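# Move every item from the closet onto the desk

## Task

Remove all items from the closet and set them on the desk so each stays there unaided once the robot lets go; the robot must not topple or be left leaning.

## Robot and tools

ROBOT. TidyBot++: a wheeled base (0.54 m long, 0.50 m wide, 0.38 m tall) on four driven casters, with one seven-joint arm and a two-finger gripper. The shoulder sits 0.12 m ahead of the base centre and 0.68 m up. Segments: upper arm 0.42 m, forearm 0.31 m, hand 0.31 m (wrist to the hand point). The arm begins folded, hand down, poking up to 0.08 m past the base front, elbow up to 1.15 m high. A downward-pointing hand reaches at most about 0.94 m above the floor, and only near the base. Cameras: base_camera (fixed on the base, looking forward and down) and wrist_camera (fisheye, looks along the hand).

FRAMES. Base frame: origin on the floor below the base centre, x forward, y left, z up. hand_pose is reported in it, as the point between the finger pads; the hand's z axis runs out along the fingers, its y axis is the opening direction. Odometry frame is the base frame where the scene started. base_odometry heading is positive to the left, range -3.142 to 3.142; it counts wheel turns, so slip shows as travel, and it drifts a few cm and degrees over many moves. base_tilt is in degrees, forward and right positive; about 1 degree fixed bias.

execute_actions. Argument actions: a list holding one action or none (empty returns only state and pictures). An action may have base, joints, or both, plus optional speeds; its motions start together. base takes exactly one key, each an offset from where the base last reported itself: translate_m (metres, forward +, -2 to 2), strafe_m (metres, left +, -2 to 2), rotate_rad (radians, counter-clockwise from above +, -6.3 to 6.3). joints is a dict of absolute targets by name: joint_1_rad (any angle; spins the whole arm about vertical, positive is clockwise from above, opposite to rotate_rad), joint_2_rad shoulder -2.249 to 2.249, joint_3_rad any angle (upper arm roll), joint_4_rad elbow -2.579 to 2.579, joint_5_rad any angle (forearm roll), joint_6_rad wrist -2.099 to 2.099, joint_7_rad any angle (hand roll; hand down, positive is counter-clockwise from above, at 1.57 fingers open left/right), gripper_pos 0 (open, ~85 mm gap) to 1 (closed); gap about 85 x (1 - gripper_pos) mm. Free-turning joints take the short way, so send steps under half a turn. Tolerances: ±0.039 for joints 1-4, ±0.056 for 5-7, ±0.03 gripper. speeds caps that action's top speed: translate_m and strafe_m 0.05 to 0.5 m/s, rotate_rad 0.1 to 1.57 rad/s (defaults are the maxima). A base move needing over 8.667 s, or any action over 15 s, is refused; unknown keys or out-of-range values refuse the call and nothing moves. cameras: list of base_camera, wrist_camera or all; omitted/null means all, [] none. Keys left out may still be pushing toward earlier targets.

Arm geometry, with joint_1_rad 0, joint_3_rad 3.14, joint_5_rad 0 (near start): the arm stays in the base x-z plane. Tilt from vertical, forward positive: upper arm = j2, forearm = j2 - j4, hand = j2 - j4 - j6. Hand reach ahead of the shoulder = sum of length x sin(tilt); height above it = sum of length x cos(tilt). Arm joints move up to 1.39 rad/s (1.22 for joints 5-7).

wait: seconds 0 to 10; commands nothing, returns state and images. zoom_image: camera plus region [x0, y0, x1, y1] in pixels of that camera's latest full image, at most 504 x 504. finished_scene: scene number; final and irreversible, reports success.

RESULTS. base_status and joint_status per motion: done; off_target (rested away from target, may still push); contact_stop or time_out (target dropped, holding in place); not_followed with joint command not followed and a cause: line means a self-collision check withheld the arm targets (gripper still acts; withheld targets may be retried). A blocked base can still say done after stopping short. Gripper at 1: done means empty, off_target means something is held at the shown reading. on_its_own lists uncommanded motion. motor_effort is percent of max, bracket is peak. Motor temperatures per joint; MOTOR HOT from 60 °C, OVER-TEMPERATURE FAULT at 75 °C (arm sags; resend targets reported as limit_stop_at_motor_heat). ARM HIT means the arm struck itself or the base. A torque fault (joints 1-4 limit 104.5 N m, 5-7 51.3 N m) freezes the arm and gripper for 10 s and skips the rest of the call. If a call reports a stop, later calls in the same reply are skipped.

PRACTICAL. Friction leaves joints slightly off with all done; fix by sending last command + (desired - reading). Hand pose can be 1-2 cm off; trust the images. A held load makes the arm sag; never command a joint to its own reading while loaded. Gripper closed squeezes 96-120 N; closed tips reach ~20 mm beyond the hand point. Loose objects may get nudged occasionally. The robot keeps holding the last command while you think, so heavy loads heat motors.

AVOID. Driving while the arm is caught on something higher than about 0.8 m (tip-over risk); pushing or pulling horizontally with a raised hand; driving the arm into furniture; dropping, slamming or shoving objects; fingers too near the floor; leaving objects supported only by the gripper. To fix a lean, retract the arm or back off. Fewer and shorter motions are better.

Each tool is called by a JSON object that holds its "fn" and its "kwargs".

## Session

{"fn": "execute_actions", "kwargs": {"actions": [{"joints":{"joint_6_rad":0.45}}]}}

Scene clock: 1.60 s.
Motor temperatures (°C, as the motors report them): [34 28 27 30 31 40 38]
base_odometry: x=+0.000 y=+0.000 heading=+0.000 (m, m, rad; odometry frame)
base_tilt: forward=-0.7 right=-0.4 (deg)
base_status: not commanded
joint_positions: joint_1_rad=-0.008 joint_2_rad=-0.395 joint_3_rad=+3.111 joint_4_rad=-2.518 joint_5_rad=+0.053 joint_6_rad=+0.430 joint_7_rad=+1.590 gripper_pos=+0.000
joint_status: all done
motor_effort: joint_1_rad=+0(1) joint_2_rad=-6(5) joint_3_rad=+0(1) joint_4_rad=+20(20) joint_5_rad=+1(2) joint_6_rad=+7(8) joint_7_rad=+1(1) (%)
hand_pose: x=+0.5326 y=+0.0255 z=+0.8672 quat_wxyz=(+0.006, +0.747, +0.050, +0.662) (m; base frame)
pictures: base_camera, wrist_camera
camera_calibration (this result's frames):
wrist_camera: T_world_to_cam=[[0.0674356, -0.995159, 0.0714958, -0.0736606], [-0.116563, -0.0790264, -0.990034, 0.980529], [0.990891, 0.0584298, -0.121328, -0.291116], [0, 0, 0, 1]] pos_world=[0.407725, 0.0211936, 0.940703]
Images, in order (width x height): base_camera 644x364, wrist_camera 644x476.

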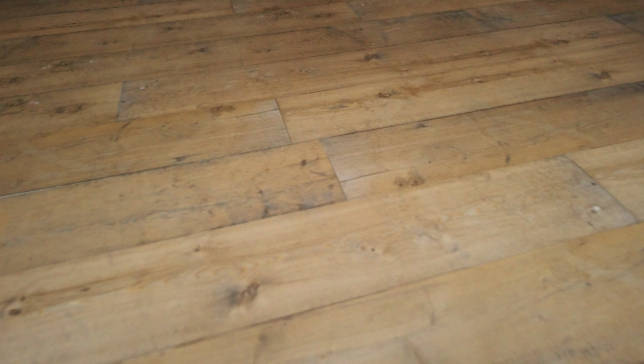

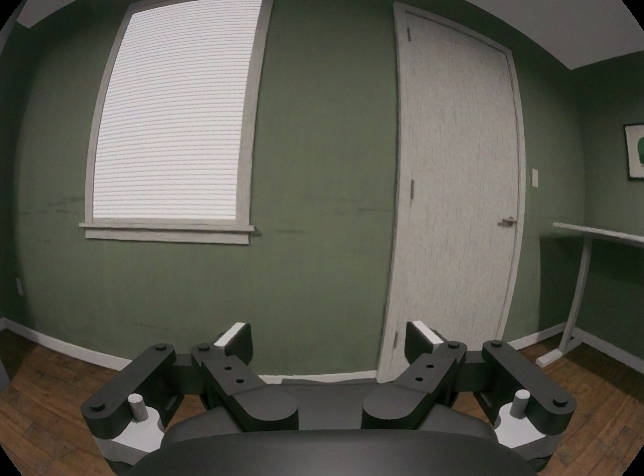

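{"fn": "execute_actions", "kwargs": {"actions": [{"base":{"rotate_rad":1.8},"joints":{"joint_1_rad":0.045,"joint_2_rad":-0.31,"joint_4_rad":-2.0,"joint_5_rad":-0.03,"joint_6_rad":0.03,"joint_7_rad":1.54,"gripper_pos":1}}]}}

Scene clock: 4.33 s.
Motor temperatures (°C, as the motors report them): [34 28 27 30 31 40 38]
base_odometry: x=+0.000 y=+0.000 heading=+1.800 (m, m, rad; odometry frame)
base_tilt: forward=-0.8 right=-0.4 (deg)
base_status: done
joint_positions: joint_1_rad=+0.025 joint_2_rad=-0.315 joint_3_rad=+3.111 joint_4_rad=-2.020 joint_5_rad=+0.014 joint_6_rad=+0.071 joint_7_rad=+1.567 gripper_pos=+0.999
joint_status: all done
motor_effort: joint_1_rad=+0(1) joint_2_rad=-11(13) joint_3_rad=+0(2) joint_4_rad=+23(21) joint_5_rad=+1(1) joint_6_rad=+8(9) joint_7_rad=+1(2) (%)
hand_pose: x=+0.6105 y=+0.0071 z=+1.0204 quat_wxyz=(+0.005, +0.729, +0.009, +0.685) (m; base frame)
pictures: base_camera, wrist_camera
camera_calibration (this result's frames):
wrist_camera: T_world_to_cam=[[0.00732409, -0.999855, 0.015376, -0.0142529], [-0.0612075, -0.0157958, -0.998, 1.11374], [0.998098, 0.00636832, -0.0613144, -0.41387], [0, 0, 0, 1]] pos_world=[0.481357, 0.00597715, 1.08635]
Images, in order (width x height): base_camera 644x364, wrist_camera 644x476.

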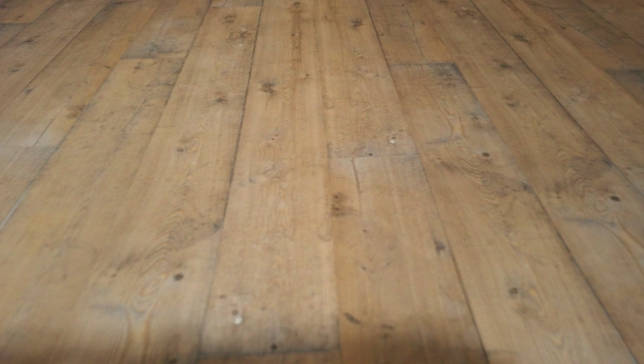

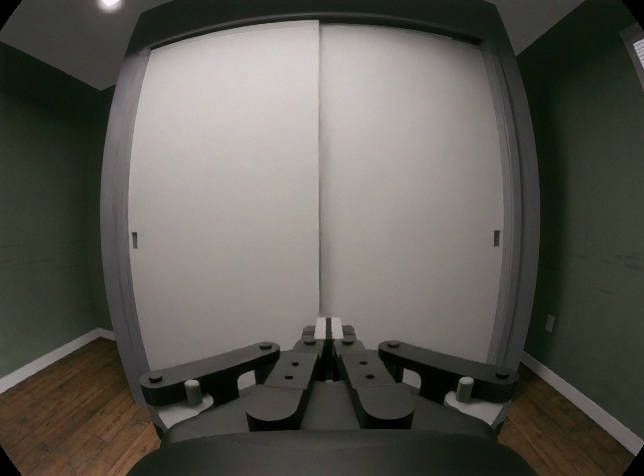

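{"fn": "execute_actions", "kwargs": {"actions": [{"base":{"strafe_m":0.86}}], "cameras": ["wrist_camera"]}}

{"fn": "execute_actions", "kwargs": {"actions": [{"base":{"translate_m":0.72}}]}}

Scene clock: 7.63 s.
Motor temperatures (°C, as the motors report them): [34 28 27 30 31 40 38]
base_odometry: x=-0.837 y=-0.196 heading=+1.800 (m, m, rad; odometry frame)
base_tilt: forward=-0.8 right=-0.4 (deg)
base_status: done
joint_positions: joint_1_rad=+0.028 joint_2_rad=-0.315 joint_3_rad=+3.111 joint_4_rad=-2.020 joint_5_rad=+0.014 joint_6_rad=+0.071 joint_7_rad=+1.567 gripper_pos=+0.999
joint_status: not commanded
motor_effort: joint_1_rad=+0(1) joint_2_rad=-10(11) joint_3_rad=+0(3) joint_4_rad=+22(23) joint_5_rad=+1(1) joint_6_rad=+8(8) joint_7_rad=+1(1) (%)
hand_pose: x=+0.6105 y=+0.0058 z=+1.0203 quat_wxyz=(+0.006, +0.729, +0.008, +0.685) (m; base frame)
pictures: wrist_camera
camera_calibration (this result's frames):
wrist_camera: T_world_to_cam=[[0.00474183, -0.999877, 0.0149599, -0.0135025], [-0.0615784, -0.0152237, -0.997986, 1.11383], [0.998091, 0.00381107, -0.061643, -0.413524], [0, 0, 0, 1]] pos_world=[0.481386, 0.00503163, 1.08629]
Images, in order (width x height): wrist_camera 644x476.

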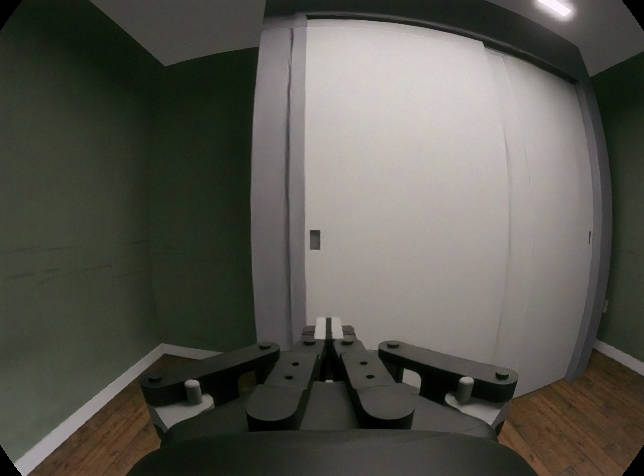

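Scene clock: 10.47 s.
Motor temperatures (°C, as the motors report them): [34 28 27 30 31 40 38]
base_odometry: x=-1.001 y=+0.505 heading=+1.800 (m, m, rad; odometry frame)
base_tilt: forward=-0.7 right=-0.4 (deg)
base_status: done
joint_positions: joint_1_rad=+0.028 joint_2_rad=-0.310 joint_3_rad=+3.111 joint_4_rad=-2.019 joint_5_rad=+0.014 joint_6_rad=+0.068 joint_7_rad=+1.567 gripper_pos=+0.999
joint_status: not commanded
motor_effort: joint_1_rad=+0(1) joint_2_rad=-11(13) joint_3_rad=+0(1) joint_4_rad=+23(24) joint_5_rad=+1(1) joint_6_rad=+9(8) joint_7_rad=+1(1) (%)
hand_pose: x=+0.6124 y=+0.0057 z=+1.0170 quat_wxyz=(+0.006, +0.732, +0.008, +0.682) (m; base frame)
pictures: base_camera, wrist_camera
camera_calibration (this result's frames):
wrist_camera: T_world_to_cam=[[0.00474513, -0.99988, 0.0147752, -0.0133712], [-0.0696044, -0.0150698, -0.997461, 1.11505], [0.997563, 0.00370466, -0.0696676, -0.407094], [0, 0, 0, 1]] pos_world=[0.483777, 0.00494206, 1.08405]
Images, in order (width x height): base_camera 644x364, wrist_camera 644x476.

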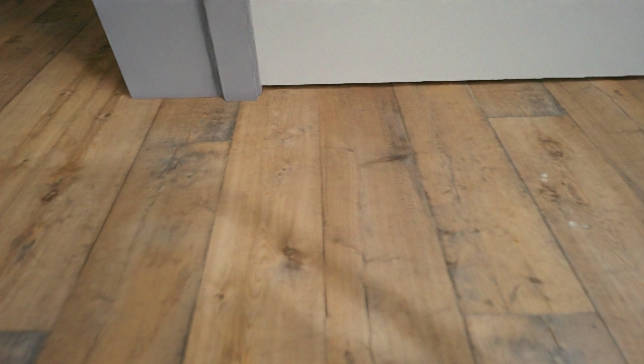

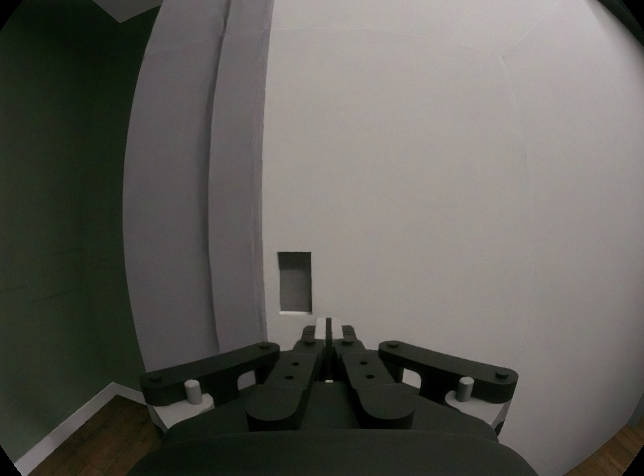

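{"fn": "execute_actions", "kwargs": {"actions": [{"base":{"strafe_m":0.04},"joints":{"joint_6_rad":0}}], "cameras": []}}

{"fn": "execute_actions", "kwargs": {"actions": [{"base":{"translate_m":0.2},"speeds":{"translate_m":0.07}}]}}

Scene clock: 11.60 s.
Motor temperatures (°C, as the motors report them): [34 28 27 30 31 40 38]
base_odometry: x=-1.041 y=+0.496 heading=+1.800 (m, m, rad; odometry frame)
base_tilt: forward=-0.8 right=-0.4 (deg)
base_status: done
joint_positions: joint_1_rad=+0.029 joint_2_rad=-0.310 joint_3_rad=+3.111 joint_4_rad=-2.018 joint_5_rad=+0.014 joint_6_rad=+0.037 joint_7_rad=+1.567 gripper_pos=+0.999
joint_status: all done
motor_effort: joint_1_rad=+0(2) joint_2_rad=-10(11) joint_3_rad=+0(3) joint_4_rad=+22(23) joint_5_rad=+1(1) joint_6_rad=+8(8) joint_7_rad=+1(1) (%)
hand_pose: x=+0.6116 y=+0.0051 z=+1.0078 quat_wxyz=(+0.006, +0.742, +0.007, +0.671) (m; base frame)
pictures: none
No camera images: the call's "cameras" was empty. Leave "cameras" out to get every camera's image.

Scene clock: 15.03 s.
Motor temperatures (°C, as the motors report them): [34 28 27 30 31 40 38]
base_odometry: x=-1.086 y=+0.690 heading=+1.800 (m, m, rad; odometry frame)
base_tilt: forward=-0.8 right=-0.4 (deg)
base_status: done
joint_positions: joint_1_rad=+0.029 joint_2_rad=-0.358 joint_3_rad=+3.111 joint_4_rad=-2.033 joint_5_rad=+0.014 joint_6_rad=+0.001 joint_7_rad=+1.566 gripper_pos=+0.999
joint_status: not commanded
motor_effort: joint_1_rad=+0(1) joint_2_rad=+0(11) joint_3_rad=+1(1) joint_4_rad=+29(32) joint_5_rad=+1(1) joint_6_rad=+12(14) joint_7_rad=+1(2) (%)
hand_pose: x=+0.5936 y=+0.0052 z=+1.0108 quat_wxyz=(+0.007, +0.743, +0.007, +0.670) (m; base frame)
pictures: base_camera, wrist_camera
camera_calibration (this result's frames):
wrist_camera: T_world_to_cam=[[0.00257513, -0.999869, 0.0159854, -0.0137031], [-0.102341, -0.0161651, -0.994618, 1.12409], [0.994746, 0.00092531, -0.102369, -0.354049], [0, 0, 0, 1]] pos_world=[0.467264, 0.00479728, 1.08202]
Images, in order (width x height): base_camera 644x364, wrist_camera 644x476.

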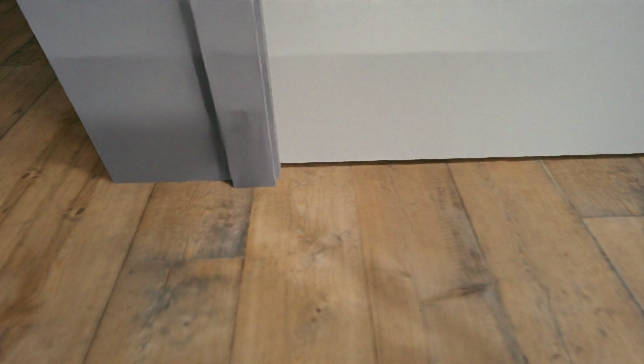

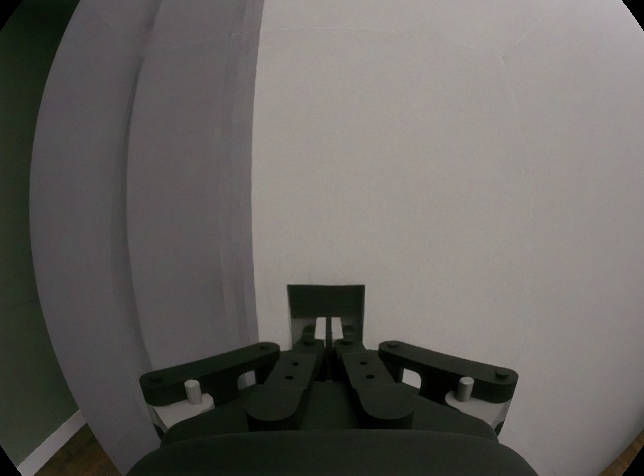

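{"fn": "execute_actions", "kwargs": {"actions": [{"base":{"strafe_m":-0.85},"speeds":{"strafe_m":0.13}}]}}

{"fn": "execute_actions", "kwargs": {"actions": [{"base":{"translate_m":-0.06}}], "cameras": []}}

{"fn": "execute_actions", "kwargs": {"actions": [{"base":{"strafe_m":0.5},"joints":{"joint_6_rad":-0.45,"gripper_pos":0}}]}}

Scene clock: 22.40 s.
Motor temperatures (°C, as the motors report them): [34 28 27 30 31 40 38]
base_odometry: x=-0.259 y=+0.884 heading=+1.800 (m, m, rad; odometry frame)
base_tilt: forward=-0.8 right=-0.4 (deg)
base_status: done
joint_positions: joint_1_rad=+0.001 joint_2_rad=-0.374 joint_3_rad=+3.063 joint_4_rad=-2.036 joint_5_rad=+0.013 joint_6_rad=-0.014 joint_7_rad=+1.566 gripper_pos=+0.999
joint_status: not commanded
motor_effort: joint_1_rad=+10(18) joint_2_rad=+4(6) joint_3_rad=+11(21) joint_4_rad=+30(34) joint_5_rad=+1(1) joint_6_rad=+14(16) joint_7_rad=+1(1) (%)
hand_pose: x=+0.5854 y=+0.0444 z=+1.0108 quat_wxyz=(-0.011, +0.743, +0.039, +0.668) (m; base frame)
pictures: base_camera, wrist_camera
camera_calibration (this result's frames):
wrist_camera: T_world_to_cam=[[0.0735632, -0.99676, 0.0325319, -0.0328763], [-0.103182, -0.0400522, -0.993856, 1.12469], [0.991938, 0.0697545, -0.105794, -0.343889], [0, 0, 0, 1]] pos_world=[0.459583, 0.0362641, 1.08246]
Images, in order (width x height): base_camera 644x364, wrist_camera 644x476.

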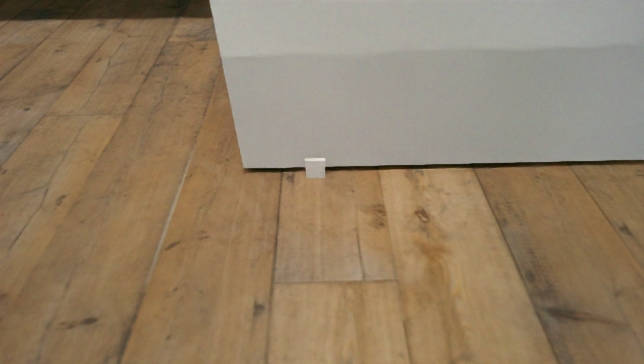

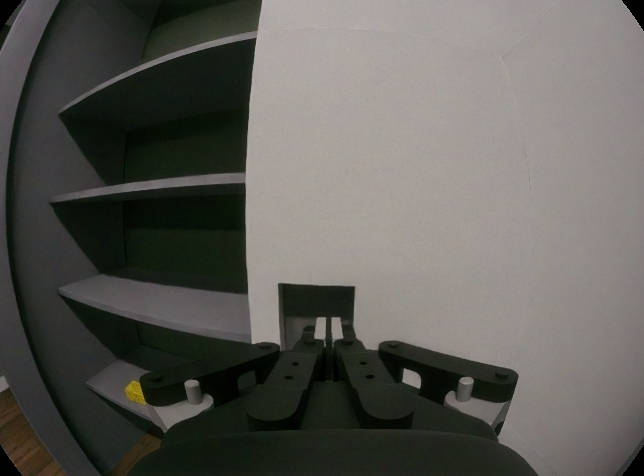

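Scene clock: 23.47 s.
Motor temperatures (°C, as the motors report them): [34 28 27 30 31 40 38]
base_odometry: x=-0.245 y=+0.825 heading=+1.801 (m, m, rad; odometry frame)
base_tilt: forward=-0.8 right=-0.4 (deg)
base_status: done
joint_positions: joint_1_rad=+0.032 joint_2_rad=-0.311 joint_3_rad=+3.096 joint_4_rad=-2.009 joint_5_rad=+0.013 joint_6_rad=-0.014 joint_7_rad=+1.566 gripper_pos=+0.999
joint_status: not commanded
motor_effort: joint_1_rad=-1(9) joint_2_rad=-11(12) joint_3_rad=+0(11) joint_4_rad=+23(30) joint_5_rad=+1(1) joint_6_rad=+7(13) joint_7_rad=+1(1) (%)
hand_pose: x=+0.6097 y=+0.0112 z=+0.9981 quat_wxyz=(+0.004, +0.755, +0.012, +0.655) (m; base frame)
pictures: none
No camera images: the call's "cameras" was empty. Leave "cameras" out to get every camera's image.

Scene clock: 25.87 s.
Motor temperatures (°C, as the motors report them): [34 28 27 30 31 40 38]
base_odometry: x=-0.732 y=+0.711 heading=+1.801 (m, m, rad; odometry frame)
base_tilt: forward=-0.8 right=-0.4 (deg)
base_status: done
joint_positions: joint_1_rad=+0.032 joint_2_rad=-0.311 joint_3_rad=+3.097 joint_4_rad=-2.007 joint_5_rad=+0.012 joint_6_rad=-0.430 joint_7_rad=+1.566 gripper_pos=+0.000
joint_status: all done
motor_effort: joint_1_rad=-1(1) joint_2_rad=-10(10) joint_3_rad=+0(2) joint_4_rad=+21(24) joint_5_rad=+1(1) joint_6_rad=+7(9) joint_7_rad=+1(1) (%)
hand_pose: x=+0.5662 y=+0.0073 z=+0.8787 quat_wxyz=(+0.007, +0.874, +0.009, +0.486) (m; base frame)
pictures: base_camera, wrist_camera
camera_calibration (this result's frames):
wrist_camera: T_world_to_cam=[[0.0086979, -0.999815, 0.017137, -0.0138956], [-0.526406, -0.0191489, -0.850018, 1.10301], [0.850189, -0.00162765, -0.526475, 0.11417], [0, 0, 0, 1]] pos_world=[0.483684, 0.00741422, 0.997922]
Images, in order (width x height): base_camera 644x364, wrist_camera 644x476.

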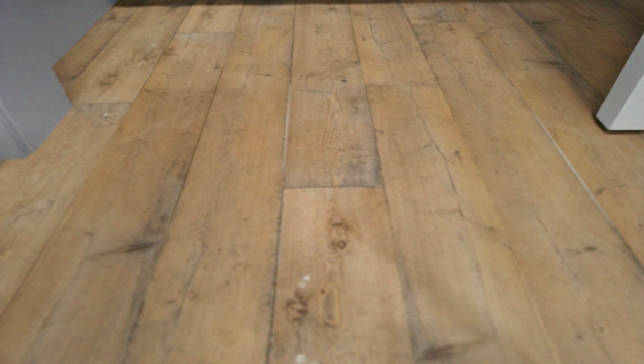

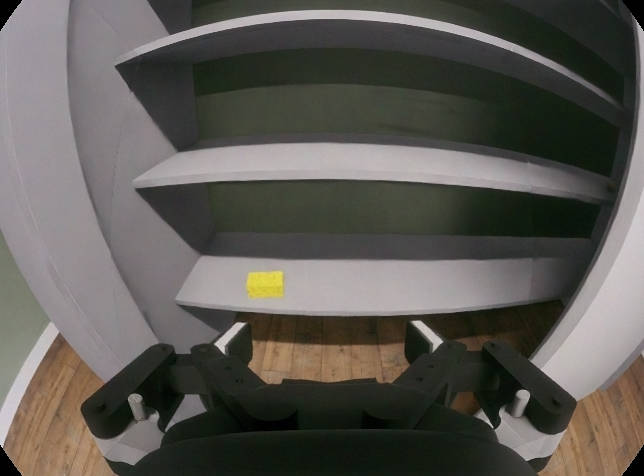

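{"fn": "execute_actions", "kwargs": {"actions": [{"base":{"translate_m":0.36},"joints":{"joint_1_rad":0.3,"joint_5_rad":0.5,"joint_4_rad":-1.2,"joint_6_rad":-1.0},"speeds":{"translate_m":0.2}}]}}

Scene clock: 28.70 s.
Motor temperatures (°C, as the motors report them): [34 28 27 30 31 40 38]
base_odometry: x=-0.814 y=+1.062 heading=+1.801 (m, m, rad; odometry frame)
base_tilt: forward=-0.8 right=-0.4 (deg)
base_status: done
joint_positions: joint_1_rad=+0.279 joint_2_rad=-0.306 joint_3_rad=+3.097 joint_4_rad=-1.219 joint_5_rad=+0.459 joint_6_rad=-0.960 joint_7_rad=+1.566 gripper_pos=+0.000
joint_status: all done
motor_effort: joint_1_rad=-1(1) joint_2_rad=-8(12) joint_3_rad=-1(0) joint_4_rad=+19(23) joint_5_rad=+3(3) joint_6_rad=+7(7) joint_7_rad=+1(1) (%)
hand_pose: x=+0.4860 y=-0.1960 z=+1.2049 quat_wxyz=(+0.298, +0.777, -0.096, +0.547) (m; base frame)
pictures: base_camera, wrist_camera
camera_calibration (this result's frames):
wrist_camera: T_world_to_cam=[[-0.474517, -0.805781, 0.354333, -0.355413], [-0.381435, -0.174556, -0.907765, 1.30283], [0.79331, -0.565905, -0.224523, -0.0929767], [0, 0, 0, 1]] pos_world=[0.402053, -0.111585, 1.28772]
Images, in order (width x height): base_camera 644x364, wrist_camera 644x476.

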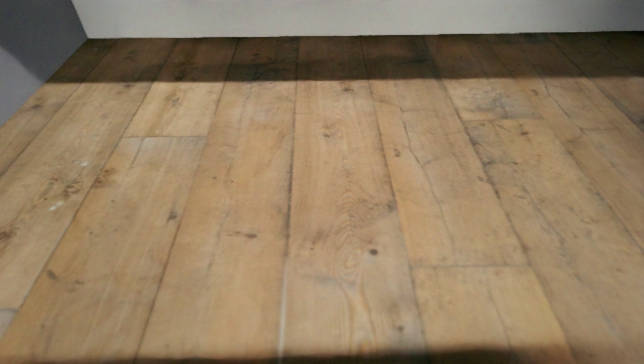

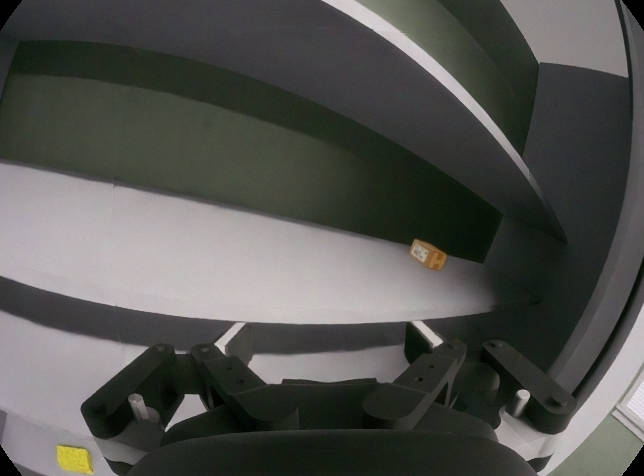

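{"fn": "execute_actions", "kwargs": {"actions": [{"base":{"translate_m":-0.5},"joints":{"joint_1_rad":0.0,"joint_5_rad":-0.04,"joint_3_rad":3.15,"joint_4_rad":-2.2}}], "cameras": []}}

{"fn": "execute_actions", "kwargs": {"actions": [{"base":{"strafe_m":0.12},"joints":{"joint_2_rad":1.1,"joint_4_rad":-1.51,"joint_6_rad":0.76,"gripper_pos":1}}], "cameras": ["wrist_camera"]}}

{"fn": "execute_actions", "kwargs": {"actions": [{"base":{"translate_m":0.14}}], "cameras": ["wrist_camera"]}}

Scene clock: 31.43 s.
Motor temperatures (°C, as the motors report them): [34 28 27 30 31 40 38]
base_odometry: x=-0.700 y=+0.575 heading=+1.801 (m, m, rad; odometry frame)
base_tilt: forward=-0.7 right=-0.4 (deg)
base_status: done
joint_positions: joint_1_rad=+0.022 joint_2_rad=-0.310 joint_3_rad=+3.124 joint_4_rad=-2.184 joint_5_rad=+0.002 joint_6_rad=-0.964 joint_7_rad=+1.566 gripper_pos=+0.000
joint_status: all done
motor_effort: joint_1_rad=+0(3) joint_2_rad=-7(13) joint_3_rad=+0(4) joint_4_rad=+17(22) joint_5_rad=+1(4) joint_6_rad=+2(7) joint_7_rad=+1(1) (%)
hand_pose: x=+0.3834 y=-0.0004 z=+0.6916 quat_wxyz=(+0.004, +0.988, -0.004, +0.151) (m; base frame)
pictures: none
No camera images: the call's "cameras" was empty. Leave "cameras" out to get every camera's image.

Scene clock: 34.13 s.
Motor temperatures (°C, as the motors report them): [34 28 27 30 31 40 38]
base_odometry: x=-0.817 y=+0.547 heading=+1.801 (m, m, rad; odometry frame)
base_tilt: forward=-0.7 right=-0.4 (deg)
base_status: done
joint_positions: joint_1_rad=+0.016 joint_2_rad=+1.097 joint_3_rad=+3.129 joint_4_rad=-1.535 joint_5_rad=+0.001 joint_6_rad=+0.720 joint_7_rad=+1.566 gripper_pos=+0.999
joint_status: all done
motor_effort: joint_1_rad=+0(1) joint_2_rad=-45(44) joint_3_rad=-1(1) joint_4_rad=+13(18) joint_5_rad=+1(0) joint_6_rad=+7(8) joint_7_rad=+1(1) (%)
hand_pose: x=+0.9399 y=-0.0047 z=+0.4951 quat_wxyz=(-0.003, +0.817, -0.009, +0.577) (m; base frame)
pictures: wrist_camera
camera_calibration (this result's frames):
wrist_camera: T_world_to_cam=[[-0.01077, -0.999745, -0.0198338, 0.0140705], [-0.333796, 0.0222916, -0.942382, 0.838358], [0.942584, -0.003529, -0.333951, -0.587683], [0, 0, 0, 1]] pos_world=[0.833933, -0.00669533, 0.594075]
Images, in order (width x height): wrist_camera 644x476.

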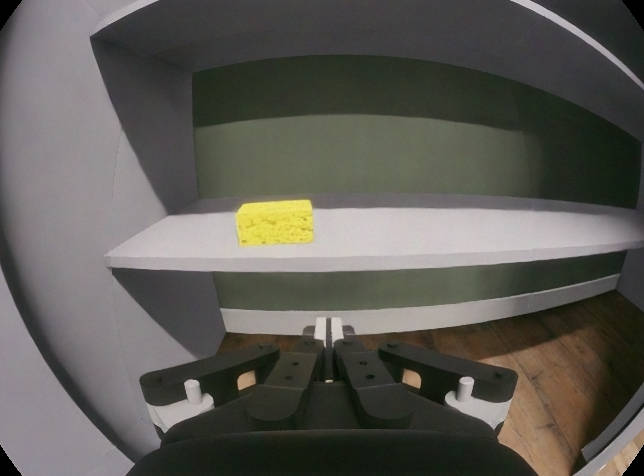

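Scene clock: 35.57 s.
Motor temperatures (°C, as the motors report them): [34 28 27 30 31 40 38]
base_odometry: x=-0.849 y=+0.683 heading=+1.801 (m, m, rad; odometry frame)
base_tilt: forward=-0.7 right=-0.4 (deg)
base_status: done
joint_positions: joint_1_rad=+0.016 joint_2_rad=+1.097 joint_3_rad=+3.129 joint_4_rad=-1.526 joint_5_rad=+0.001 joint_6_rad=+0.721 joint_7_rad=+1.566 gripper_pos=+0.999
joint_status: not commanded
motor_effort: joint_1_rad=+0(2) joint_2_rad=-44(47) joint_3_rad=-1(2) joint_4_rad=+13(15) joint_5_rad=+1(1) joint_6_rad=+8(8) joint_7_rad=+1(1) (%)
hand_pose: x=+0.9433 y=-0.0048 z=+0.4993 quat_wxyz=(-0.003, +0.814, -0.009, +0.581) (m; base frame)
pictures: wrist_camera
camera_calibration (this result's frames):
wrist_camera: T_world_to_cam=[[-0.010687, -0.999746, -0.0198402, 0.0140325], [-0.324545, 0.0222352, -0.945609, 0.836321], [0.94581, -0.00366668, -0.3247, -0.59714], [0, 0, 0, 1]] pos_world=[0.836355, -0.00675628, 0.59722]
Images, in order (width x height): wrist_camera 644x476.

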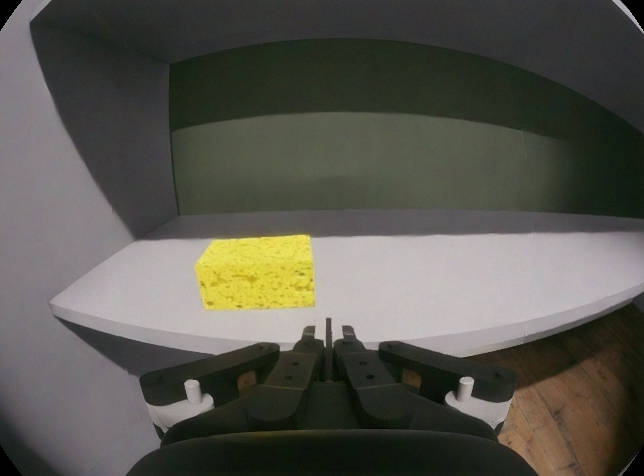

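{"fn": "execute_actions", "kwargs": {"actions": [{"base":{"strafe_m":0.028},"joints":{"joint_6_rad":0.8}}], "cameras": []}}

{"fn": "execute_actions", "kwargs": {"actions": [{"base":{"translate_m":0.15},"speeds":{"translate_m":0.06}}], "cameras": ["wrist_camera"]}}

{"fn": "execute_actions", "kwargs": {"actions": [{"base":{"translate_m":-0.12}}], "cameras": ["wrist_camera"]}}

Scene clock: 36.67 s.
Motor temperatures (°C, as the motors report them): [34 28 27 30 31 40 38]
base_odometry: x=-0.876 y=+0.677 heading=+1.801 (m, m, rad; odometry frame)
base_tilt: forward=-0.7 right=-0.4 (deg)
base_status: done
joint_positions: joint_1_rad=+0.002 joint_2_rad=+1.097 joint_3_rad=+3.132 joint_4_rad=-1.526 joint_5_rad=+0.001 joint_6_rad=+0.764 joint_7_rad=+1.566 gripper_pos=+0.999
joint_status: all done
motor_effort: joint_1_rad=+0(5) joint_2_rad=-45(47) joint_3_rad=-1(3) joint_4_rad=+14(14) joint_5_rad=+1(1) joint_6_rad=+8(8) joint_7_rad=+1(1) (%)
hand_pose: x=+0.9474 y=+0.0055 z=+0.5119 quat_wxyz=(-0.006, +0.802, -0.003, +0.598) (m; base frame)
pictures: none
No camera images: the call's "cameras" was empty. Leave "cameras" out to get every camera's image.

Scene clock: 39.67 s.
Motor temperatures (°C, as the motors report them): [34 28 27 30 31 40 38]
base_odometry: x=-0.911 y=+0.823 heading=+1.801 (m, m, rad; odometry frame)
base_tilt: forward=-0.7 right=-0.4 (deg)
base_status: done
joint_positions: joint_1_rad=+0.002 joint_2_rad=+1.098 joint_3_rad=+3.132 joint_4_rad=-1.526 joint_5_rad=+0.001 joint_6_rad=+0.764 joint_7_rad=+1.566 gripper_pos=+0.999
joint_status: not commanded
motor_effort: joint_1_rad=+0(1) joint_2_rad=-45(47) joint_3_rad=-1(2) joint_4_rad=+13(15) joint_5_rad=+1(1) joint_6_rad=+8(8) joint_7_rad=+1(1) (%)
hand_pose: x=+0.9475 y=+0.0055 z=+0.5120 quat_wxyz=(-0.006, +0.801, -0.003, +0.598) (m; base frame)
pictures: wrist_camera
camera_calibration (this result's frames):
wrist_camera: T_world_to_cam=[[0.00259829, -0.999842, -0.017601, 0.0108347], [-0.283702, 0.0161409, -0.958777, 0.8175], [0.958909, 0.00748462, -0.283615, -0.630473], [0, 0, 0, 1]] pos_world=[0.836465, 0.00235668, 0.605179]
Images, in order (width x height): wrist_camera 644x476.

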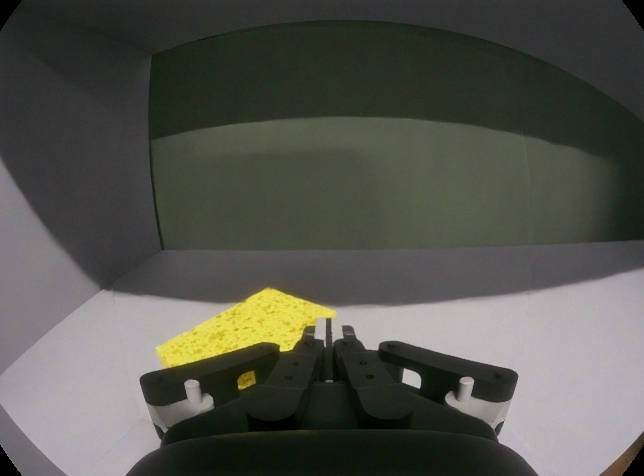

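Scene clock: 41.03 s.
Motor temperatures (°C, as the motors report them): [34 28 27 30 31 40 38]
base_odometry: x=-0.883 y=+0.706 heading=+1.802 (m, m, rad; odometry frame)
base_tilt: forward=-0.8 right=-0.4 (deg)
base_status: done
joint_positions: joint_1_rad=+0.002 joint_2_rad=+1.098 joint_3_rad=+3.132 joint_4_rad=-1.525 joint_5_rad=+0.001 joint_6_rad=+0.764 joint_7_rad=+1.566 gripper_pos=+0.999
joint_status: not commanded
motor_effort: joint_1_rad=+0(3) joint_2_rad=-44(46) joint_3_rad=-1(3) joint_4_rad=+14(15) joint_5_rad=+1(1) joint_6_rad=+7(8) joint_7_rad=+1(1) (%)
hand_pose: x=+0.9478 y=+0.0053 z=+0.5123 quat_wxyz=(-0.006, +0.801, -0.003, +0.598) (m; base frame)
pictures: wrist_camera
camera_calibration (this result's frames):
wrist_camera: T_world_to_cam=[[0.00239255, -0.999844, -0.0175002, 0.0108521], [-0.283115, 0.016107, -0.958951, 0.817361], [0.959083, 0.0072489, -0.283032, -0.63107], [0, 0, 0, 1]] pos_world=[0.83663, 0.00225975, 0.605386]
Images, in order (width x height): wrist_camera 644x476.

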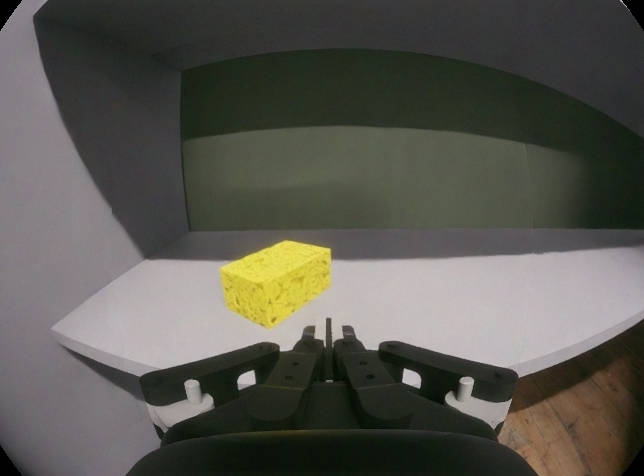

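{"fn": "execute_actions", "kwargs": {"actions": [{"base":{"strafe_m":0.06},"joints":{"gripper_pos":0,"joint_6_rad":0.72}}], "cameras": ["wrist_camera"]}}

{"fn": "execute_actions", "kwargs": {"actions": [{"base":{"translate_m":0.12},"speeds":{"translate_m":0.06}}], "cameras": ["wrist_camera"]}}

{"fn": "execute_actions", "kwargs": {"actions": [{"joints":{"gripper_pos":1}}], "cameras": ["wrist_camera"]}}

Scene clock: 42.40 s.
Motor temperatures (°C, as the motors report them): [34 28 27 30 31 40 38]
base_odometry: x=-0.942 y=+0.693 heading=+1.802 (m, m, rad; odometry frame)
base_tilt: forward=-0.7 right=-0.4 (deg)
base_status: done
joint_positions: joint_1_rad=-0.006 joint_2_rad=+1.098 joint_3_rad=+3.133 joint_4_rad=-1.525 joint_5_rad=+0.001 joint_6_rad=+0.755 joint_7_rad=+1.566 gripper_pos=+0.000
joint_status: all done
motor_effort: joint_1_rad=-1(5) joint_2_rad=-44(46) joint_3_rad=-1(3) joint_4_rad=+12(13) joint_5_rad=+1(0) joint_6_rad=+7(9) joint_7_rad=+1(1) (%)
hand_pose: x=+0.9468 y=+0.0113 z=+0.5094 quat_wxyz=(-0.008, +0.804, +0.000, +0.594) (m; base frame)
pictures: wrist_camera
camera_calibration (this result's frames):
wrist_camera: T_world_to_cam=[[0.00969294, -0.999819, -0.016397, 0.00932671], [-0.292352, 0.0128478, -0.956225, 0.821655], [0.956262, 0.0140623, -0.292174, -0.623799], [0, 0, 0, 1]] pos_world=[0.836637, 0.0075406, 0.603582]
Images, in order (width x height): wrist_camera 644x476.

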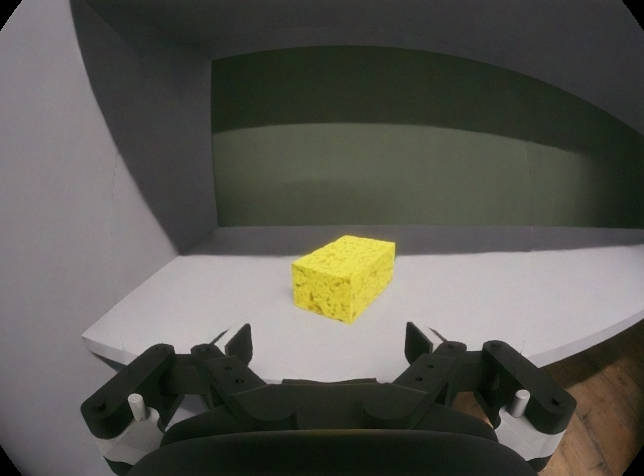

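Scene clock: 44.90 s.
Motor temperatures (°C, as the motors report them): [34 28 27 30 31 40 38]
base_odometry: x=-0.970 y=+0.809 heading=+1.803 (m, m, rad; odometry frame)
base_tilt: forward=-0.7 right=-0.4 (deg)
base_status: done
joint_positions: joint_1_rad=-0.006 joint_2_rad=+1.098 joint_3_rad=+3.133 joint_4_rad=-1.525 joint_5_rad=+0.001 joint_6_rad=+0.755 joint_7_rad=+1.566 gripper_pos=+0.000
joint_status: not commanded
motor_effort: joint_1_rad=+0(2) joint_2_rad=-44(46) joint_3_rad=-1(1) joint_4_rad=+12(15) joint_5_rad=+1(1) joint_6_rad=+8(8) joint_7_rad=+1(1) (%)
hand_pose: x=+0.9469 y=+0.0113 z=+0.5095 quat_wxyz=(-0.008, +0.804, +0.000, +0.594) (m; base frame)
pictures: wrist_camera
camera_calibration (this result's frames):
wrist_camera: T_world_to_cam=[[0.00969424, -0.999819, -0.0163966, 0.00932568], [-0.292193, 0.0128493, -0.956273, 0.82162], [0.95631, 0.0140613, -0.292016, -0.623961], [0, 0, 0, 1]] pos_world=[0.836682, 0.00754043, 0.603639]
Images, in order (width x height): wrist_camera 644x476.

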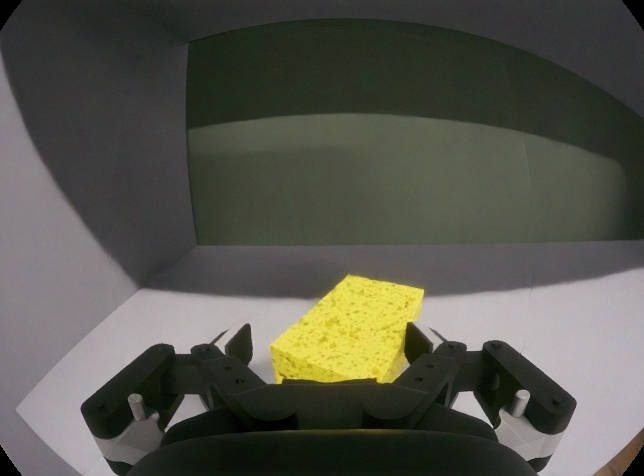

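Scene clock: 46.00 s.
Motor temperatures (°C, as the motors report them): [34 28 27 30 31 40 38]
base_odometry: x=-0.970 y=+0.809 heading=+1.803 (m, m, rad; odometry frame)
base_tilt: forward=-0.7 right=-0.4 (deg)
base_status: not commanded
joint_positions: joint_1_rad=-0.006 joint_2_rad=+1.096 joint_3_rad=+3.133 joint_4_rad=-1.525 joint_5_rad=+0.001 joint_6_rad=+0.755 joint_7_rad=+1.566 gripper_pos=+0.999
joint_status: all done
motor_effort: joint_1_rad=+0(1) joint_2_rad=-45(44) joint_3_rad=-1(2) joint_4_rad=+14(13) joint_5_rad=+1(1) joint_6_rad=+7(8) joint_7_rad=+1(2) (%)
hand_pose: x=+0.9474 y=+0.0113 z=+0.5112 quat_wxyz=(-0.008, +0.803, +0.000, +0.595) (m; base frame)
pictures: wrist_camera
camera_calibration (this result's frames):
wrist_camera: T_world_to_cam=[[0.00972142, -0.999818, -0.0163961, 0.00932414], [-0.289948, 0.012874, -0.956956, 0.821664], [0.956993, 0.014057, -0.28977, -0.625723], [0, 0, 0, 1]] pos_world=[0.836962, 0.00754017, 0.605133]
Images, in order (width x height): wrist_camera 644x476.

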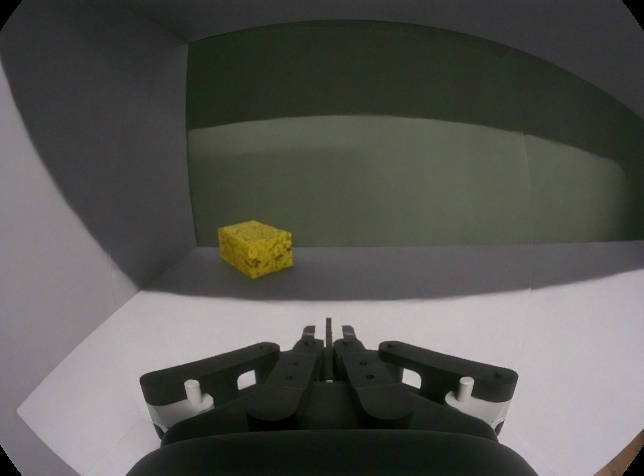

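{"fn": "execute_actions", "kwargs": {"actions": [{"base":{"strafe_m":-0.42},"joints":{"gripper_pos":0},"speeds":{"strafe_m":0.3}}], "cameras": []}}

{"fn": "execute_actions", "kwargs": {"actions": [{"base":{"rotate_rad":0.39},"speeds":{"rotate_rad":0.5}}], "cameras": ["wrist_camera"]}}

{"fn": "execute_actions", "kwargs": {"actions": [{"base":{"translate_m":0.2},"speeds":{"translate_m":0.12}}]}}

Scene clock: 48.70 s.
Motor temperatures (°C, as the motors report them): [34 28 27 30 31 40 38]
base_odometry: x=-0.561 y=+0.906 heading=+1.803 (m, m, rad; odometry frame)
base_tilt: forward=-0.7 right=-0.3 (deg)
base_status: done
joint_positions: joint_1_rad=-0.001 joint_2_rad=+1.096 joint_3_rad=+3.134 joint_4_rad=-1.525 joint_5_rad=+0.001 joint_6_rad=+0.755 joint_7_rad=+1.566 gripper_pos=+0.000
joint_status: all done
motor_effort: joint_1_rad=+0(4) joint_2_rad=-45(45) joint_3_rad=-1(2) joint_4_rad=+14(14) joint_5_rad=+1(1) joint_6_rad=+8(7) joint_7_rad=+1(1) (%)
hand_pose: x=+0.9475 y=+0.0064 z=+0.5112 quat_wxyz=(-0.006, +0.803, -0.002, +0.595) (m; base frame)
pictures: none
No camera images: the call's "cameras" was empty. Leave "cameras" out to get every camera's image.

Scene clock: 50.37 s.
Motor temperatures (°C, as the motors report them): [34 28 27 30 31 40 38]
base_odometry: x=-0.561 y=+0.906 heading=+2.192 (m, m, rad; odometry frame)
base_tilt: forward=-0.8 right=-0.4 (deg)
base_status: done
joint_positions: joint_1_rad=-0.004 joint_2_rad=+1.096 joint_3_rad=+3.141 joint_4_rad=-1.525 joint_5_rad=-0.002 joint_6_rad=+0.755 joint_7_rad=+1.566 gripper_pos=+0.000
joint_status: not commanded
motor_effort: joint_1_rad=+0(6) joint_2_rad=-45(46) joint_3_rad=-1(4) joint_4_rad=+13(15) joint_5_rad=+1(0) joint_6_rad=+7(8) joint_7_rad=+1(1) (%)
hand_pose: x=+0.9475 y=+0.0049 z=+0.5111 quat_wxyz=(-0.003, +0.803, -0.001, +0.595) (m; base frame)
pictures: wrist_camera
camera_calibration (this result's frames):
wrist_camera: T_world_to_cam=[[0.00206496, -0.999944, -0.0104121, 0.00714247], [-0.28991, 0.00936633, -0.957008, 0.821613], [0.957052, 0.00499476, -0.289875, -0.625727], [0, 0, 0, 1]] pos_world=[0.837032, 0.00257193, 0.604982]
Images, in order (width x height): wrist_camera 644x476.

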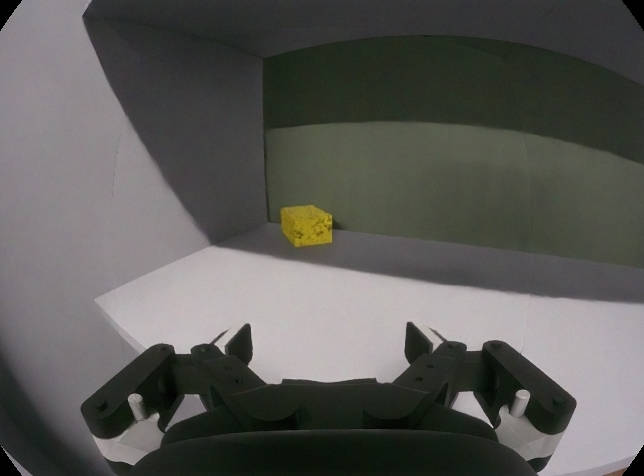

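Scene clock: 52.67 s.
Motor temperatures (°C, as the motors report them): [34 28 27 30 31 40 38]
base_odometry: x=-0.678 y=+1.069 heading=+2.193 (m, m, rad; odometry frame)
base_tilt: forward=-0.7 right=-0.4 (deg)
base_status: done
joint_positions: joint_1_rad=-0.004 joint_2_rad=+1.096 joint_3_rad=+3.141 joint_4_rad=-1.524 joint_5_rad=-0.002 joint_6_rad=+0.754 joint_7_rad=+1.566 gripper_pos=+0.000
joint_status: not commanded
motor_effort: joint_1_rad=+0(2) joint_2_rad=-45(47) joint_3_rad=-1(2) joint_4_rad=+13(15) joint_5_rad=+1(1) joint_6_rad=+8(8) joint_7_rad=+1(2) (%)
hand_pose: x=+0.9476 y=+0.0049 z=+0.5110 quat_wxyz=(-0.003, +0.803, -0.001, +0.595) (m; base frame)
pictures: base_camera, wrist_camera
camera_calibration (this result's frames):
wrist_camera: T_world_to_cam=[[0.00206442, -0.999944, -0.0104124, 0.00714241], [-0.289963, 0.00936653, -0.956992, 0.821583], [0.957036, 0.00499485, -0.289927, -0.625808], [0, 0, 0, 1]] pos_world=[0.837134, 0.00257243, 0.604885]
Images, in order (width x height): base_camera 644x364, wrist_camera 644x476.

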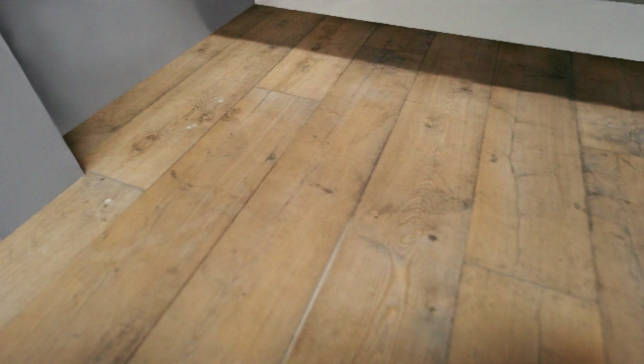

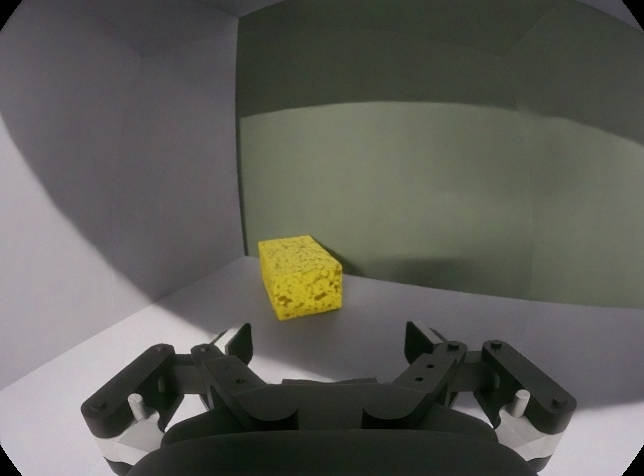

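{"fn": "execute_actions", "kwargs": {"actions": [{"base":{"translate_m":0.135},"joints":{"joint_1_rad":-0.045,"joint_6_rad":0.69},"speeds":{"translate_m":0.06}}], "cameras": ["wrist_camera"]}}

Scene clock: 55.63 s.
Motor temperatures (°C, as the motors report them): [34 29 27 30 31 40 38]
base_odometry: x=-0.756 y=+1.178 heading=+2.194 (m, m, rad; odometry frame)
base_tilt: forward=-0.7 right=-0.4 (deg)
base_status: done
joint_positions: joint_1_rad=-0.033 joint_2_rad=+1.096 joint_3_rad=+3.141 joint_4_rad=-1.524 joint_5_rad=-0.002 joint_6_rad=+0.729 joint_7_rad=+1.566 gripper_pos=+0.000
joint_status: all done
motor_effort: joint_1_rad=+0(3) joint_2_rad=-45(45) joint_3_rad=-1(3) joint_4_rad=+14(14) joint_5_rad=+1(1) joint_6_rad=+7(7) joint_7_rad=+1(1) (%)
hand_pose: x=+0.9448 y=+0.0285 z=+0.5036 quat_wxyz=(-0.011, +0.811, +0.010, +0.585) (m; base frame)
pictures: wrist_camera
camera_calibration (this result's frames):
wrist_camera: T_world_to_cam=[[0.0303485, -0.999485, -0.0103818, 0.00387819], [-0.313735, 0.000336384, -0.949511, 0.832489], [0.949026, 0.0320733, -0.313563, -0.606696], [0, 0, 0, 1]] pos_world=[0.836833, 0.0230549, 0.60026]
Images, in order (width x height): wrist_camera 644x476.

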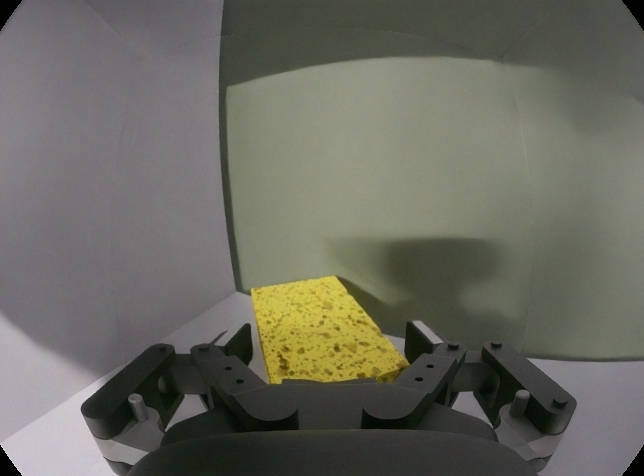

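{"fn": "execute_actions", "kwargs": {"actions": [{"joints":{"gripper_pos":1}}], "cameras": []}}

{"fn": "execute_actions", "kwargs": {"actions": [{"joints":{"joint_6_rad":0.86}}], "cameras": ["wrist_camera"]}}

Scene clock: 57.00 s.
Motor temperatures (°C, as the motors report them): [34 29 27 30 31 40 38]
base_odometry: x=-0.756 y=+1.178 heading=+2.194 (m, m, rad; odometry frame)
base_tilt: forward=-0.7 right=-0.4 (deg)
base_status: not commanded
joint_positions: joint_1_rad=-0.033 joint_2_rad=+1.094 joint_3_rad=+3.141 joint_4_rad=-1.524 joint_5_rad=-0.002 joint_6_rad=+0.729 joint_7_rad=+1.566 gripper_pos=+0.367
joint_status: gripper_pos off_target (ended at +0.367, target +1.000)
motor_effort: joint_1_rad=+0(0) joint_2_rad=-44(45) joint_3_rad=-1(1) joint_4_rad=+13(14) joint_5_rad=+1(1) joint_6_rad=+7(8) joint_7_rad=+1(1) (%)
hand_pose: x=+0.9452 y=+0.0285 z=+0.5052 quat_wxyz=(-0.011, +0.810, +0.010, +0.586) (m; base frame)
pictures: none
No camera images: the call's "cameras" was empty. Leave "cameras" out to get every camera's image.

Scene clock: 57.70 s.
Motor temperatures (°C, as the motors report them): [34 29 27 30 31 40 38]
base_odometry: x=-0.756 y=+1.178 heading=+2.194 (m, m, rad; odometry frame)
base_tilt: forward=-0.7 right=-0.4 (deg)
base_status: not commanded
joint_positions: joint_1_rad=-0.035 joint_2_rad=+1.103 joint_3_rad=+3.141 joint_4_rad=-1.525 joint_5_rad=-0.002 joint_6_rad=+0.815 joint_7_rad=+1.566 gripper_pos=+0.367
joint_status: all done
motor_effort: joint_1_rad=+1(3) joint_2_rad=-46(48) joint_3_rad=+0(1) joint_4_rad=+15(19) joint_5_rad=+1(0) joint_6_rad=+9(10) joint_7_rad=+1(1) (%)
hand_pose: x=+0.9507 y=+0.0305 z=+0.5229 quat_wxyz=(-0.013, +0.787, +0.011, +0.616) (m; base frame)
pictures: wrist_camera
camera_calibration (this result's frames):
wrist_camera: T_world_to_cam=[[0.033193, -0.999393, -0.0106196, 0.00328829], [-0.238939, 0.00238229, -0.971032, 0.792688], [0.970467, 0.0347688, -0.238715, -0.66587], [0, 0, 0, 1]] pos_world=[0.8355, 0.0245494, 0.610807]
Images, in order (width x height): wrist_camera 644x476.

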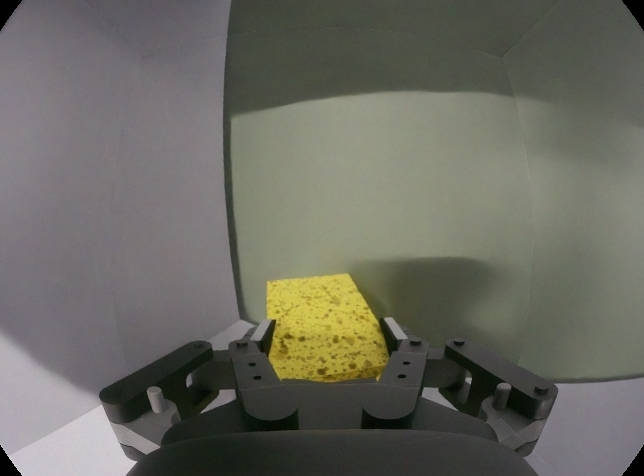

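{"fn": "execute_actions", "kwargs": {"actions": [{"base":{"translate_m":-0.9}}], "cameras": []}}

{"fn": "execute_actions", "kwargs": {"actions": [{"base":{"translate_m":-1.2},"joints":{"joint_1_rad":-3.14,"joint_2_rad":-0.32,"joint_4_rad":-1.78,"joint_6_rad":-0.3}}], "cameras": ["wrist_camera"]}}

{"fn": "execute_actions", "kwargs": {"actions": [{"base":{"translate_m":-0.4}}], "cameras": ["wrist_camera"]}}

Scene clock: 61.20 s.
Motor temperatures (°C, as the motors report them): [34 29 27 30 31 40 38]
base_odometry: x=-0.230 y=+0.448 heading=+2.195 (m, m, rad; odometry frame)
base_tilt: forward=-0.7 right=-0.4 (deg)
base_status: done
joint_positions: joint_1_rad=-0.037 joint_2_rad=+1.103 joint_3_rad=+3.141 joint_4_rad=-1.521 joint_5_rad=-0.002 joint_6_rad=+0.820 joint_7_rad=+1.566 gripper_pos=+0.367
joint_status: not commanded
motor_effort: joint_1_rad=+0(6) joint_2_rad=-44(46) joint_3_rad=-1(3) joint_4_rad=+13(15) joint_5_rad=+1(2) joint_6_rad=+8(8) joint_7_rad=+1(1) (%)
hand_pose: x=+0.9523 y=+0.0316 z=+0.5261 quat_wxyz=(-0.013, +0.785, +0.011, +0.620) (m; base frame)
pictures: none
No camera images: the call's "cameras" was empty. Leave "cameras" out to get every camera's image.

Scene clock: 65.17 s.
Motor temperatures (°C, as the motors report them): [34 29 27 30 31 40 38]
base_odometry: x=+0.472 y=-0.525 heading=+2.195 (m, m, rad; odometry frame)
base_tilt: forward=-0.8 right=-0.4 (deg)
base_status: done
joint_positions: joint_1_rad=-3.122 joint_2_rad=-0.312 joint_3_rad=+3.141 joint_4_rad=-1.756 joint_5_rad=-0.002 joint_6_rad=-0.260 joint_7_rad=+1.566 gripper_pos=+0.367
joint_status: all done
motor_effort: joint_1_rad=+0(5) joint_2_rad=-11(48) joint_3_rad=+0(3) joint_4_rad=+22(24) joint_5_rad=+1(2) joint_6_rad=+7(8) joint_7_rad=+1(1) (%)
hand_pose: x=-0.3721 y=+0.0080 z=+1.0803 quat_wxyz=(-0.658, +0.010, +0.753, +0.004) (m; base frame)
pictures: wrist_camera
camera_calibration (this result's frames):
wrist_camera: T_world_to_cam=[[0.0188526, 0.99976, -0.0111989, 0.00997028], [0.132238, -0.0135958, -0.991125, 1.17794], [-0.991039, 0.0172044, -0.132463, -0.0928841], [0, 0, 0, 1]] pos_world=[-0.248009, 0.0076452, 1.1553]
Images, in order (width x height): wrist_camera 644x476.

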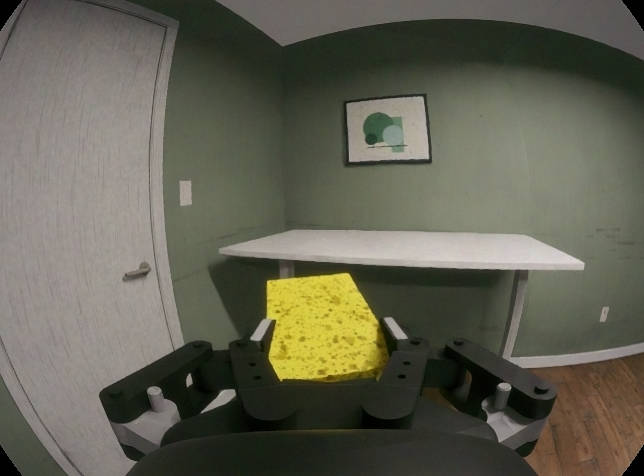

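Scene clock: 67.33 s.
Motor temperatures (°C, as the motors report them): [34 29 27 30 31 40 38]
base_odometry: x=+0.707 y=-0.849 heading=+2.196 (m, m, rad; odometry frame)
base_tilt: forward=-0.8 right=-0.4 (deg)
base_status: done
joint_positions: joint_1_rad=-3.122 joint_2_rad=-0.313 joint_3_rad=+3.141 joint_4_rad=-1.759 joint_5_rad=-0.002 joint_6_rad=-0.263 joint_7_rad=+1.566 gripper_pos=+0.367
joint_status: not commanded
motor_effort: joint_1_rad=+0(1) joint_2_rad=-11(13) joint_3_rad=+0(0) joint_4_rad=+23(23) joint_5_rad=+1(1) joint_6_rad=+7(8) joint_7_rad=+1(1) (%)
hand_pose: x=-0.3717 y=+0.0080 z=+1.0781 quat_wxyz=(-0.657, +0.010, +0.754, +0.004) (m; base frame)
pictures: wrist_camera
camera_calibration (this result's frames):
wrist_camera: T_world_to_cam=[[0.0188993, 0.999759, -0.0112006, 0.0099662], [0.136693, -0.0136811, -0.990519, 1.17671], [-0.990433, 0.0171891, -0.136918, -0.0877276], [0, 0, 0, 1]] pos_world=[-0.247924, 0.00764283, 1.15365]
Images, in order (width x height): wrist_camera 644x476.

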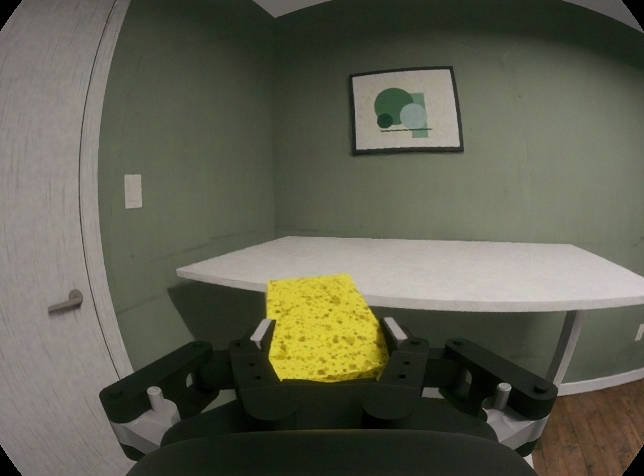

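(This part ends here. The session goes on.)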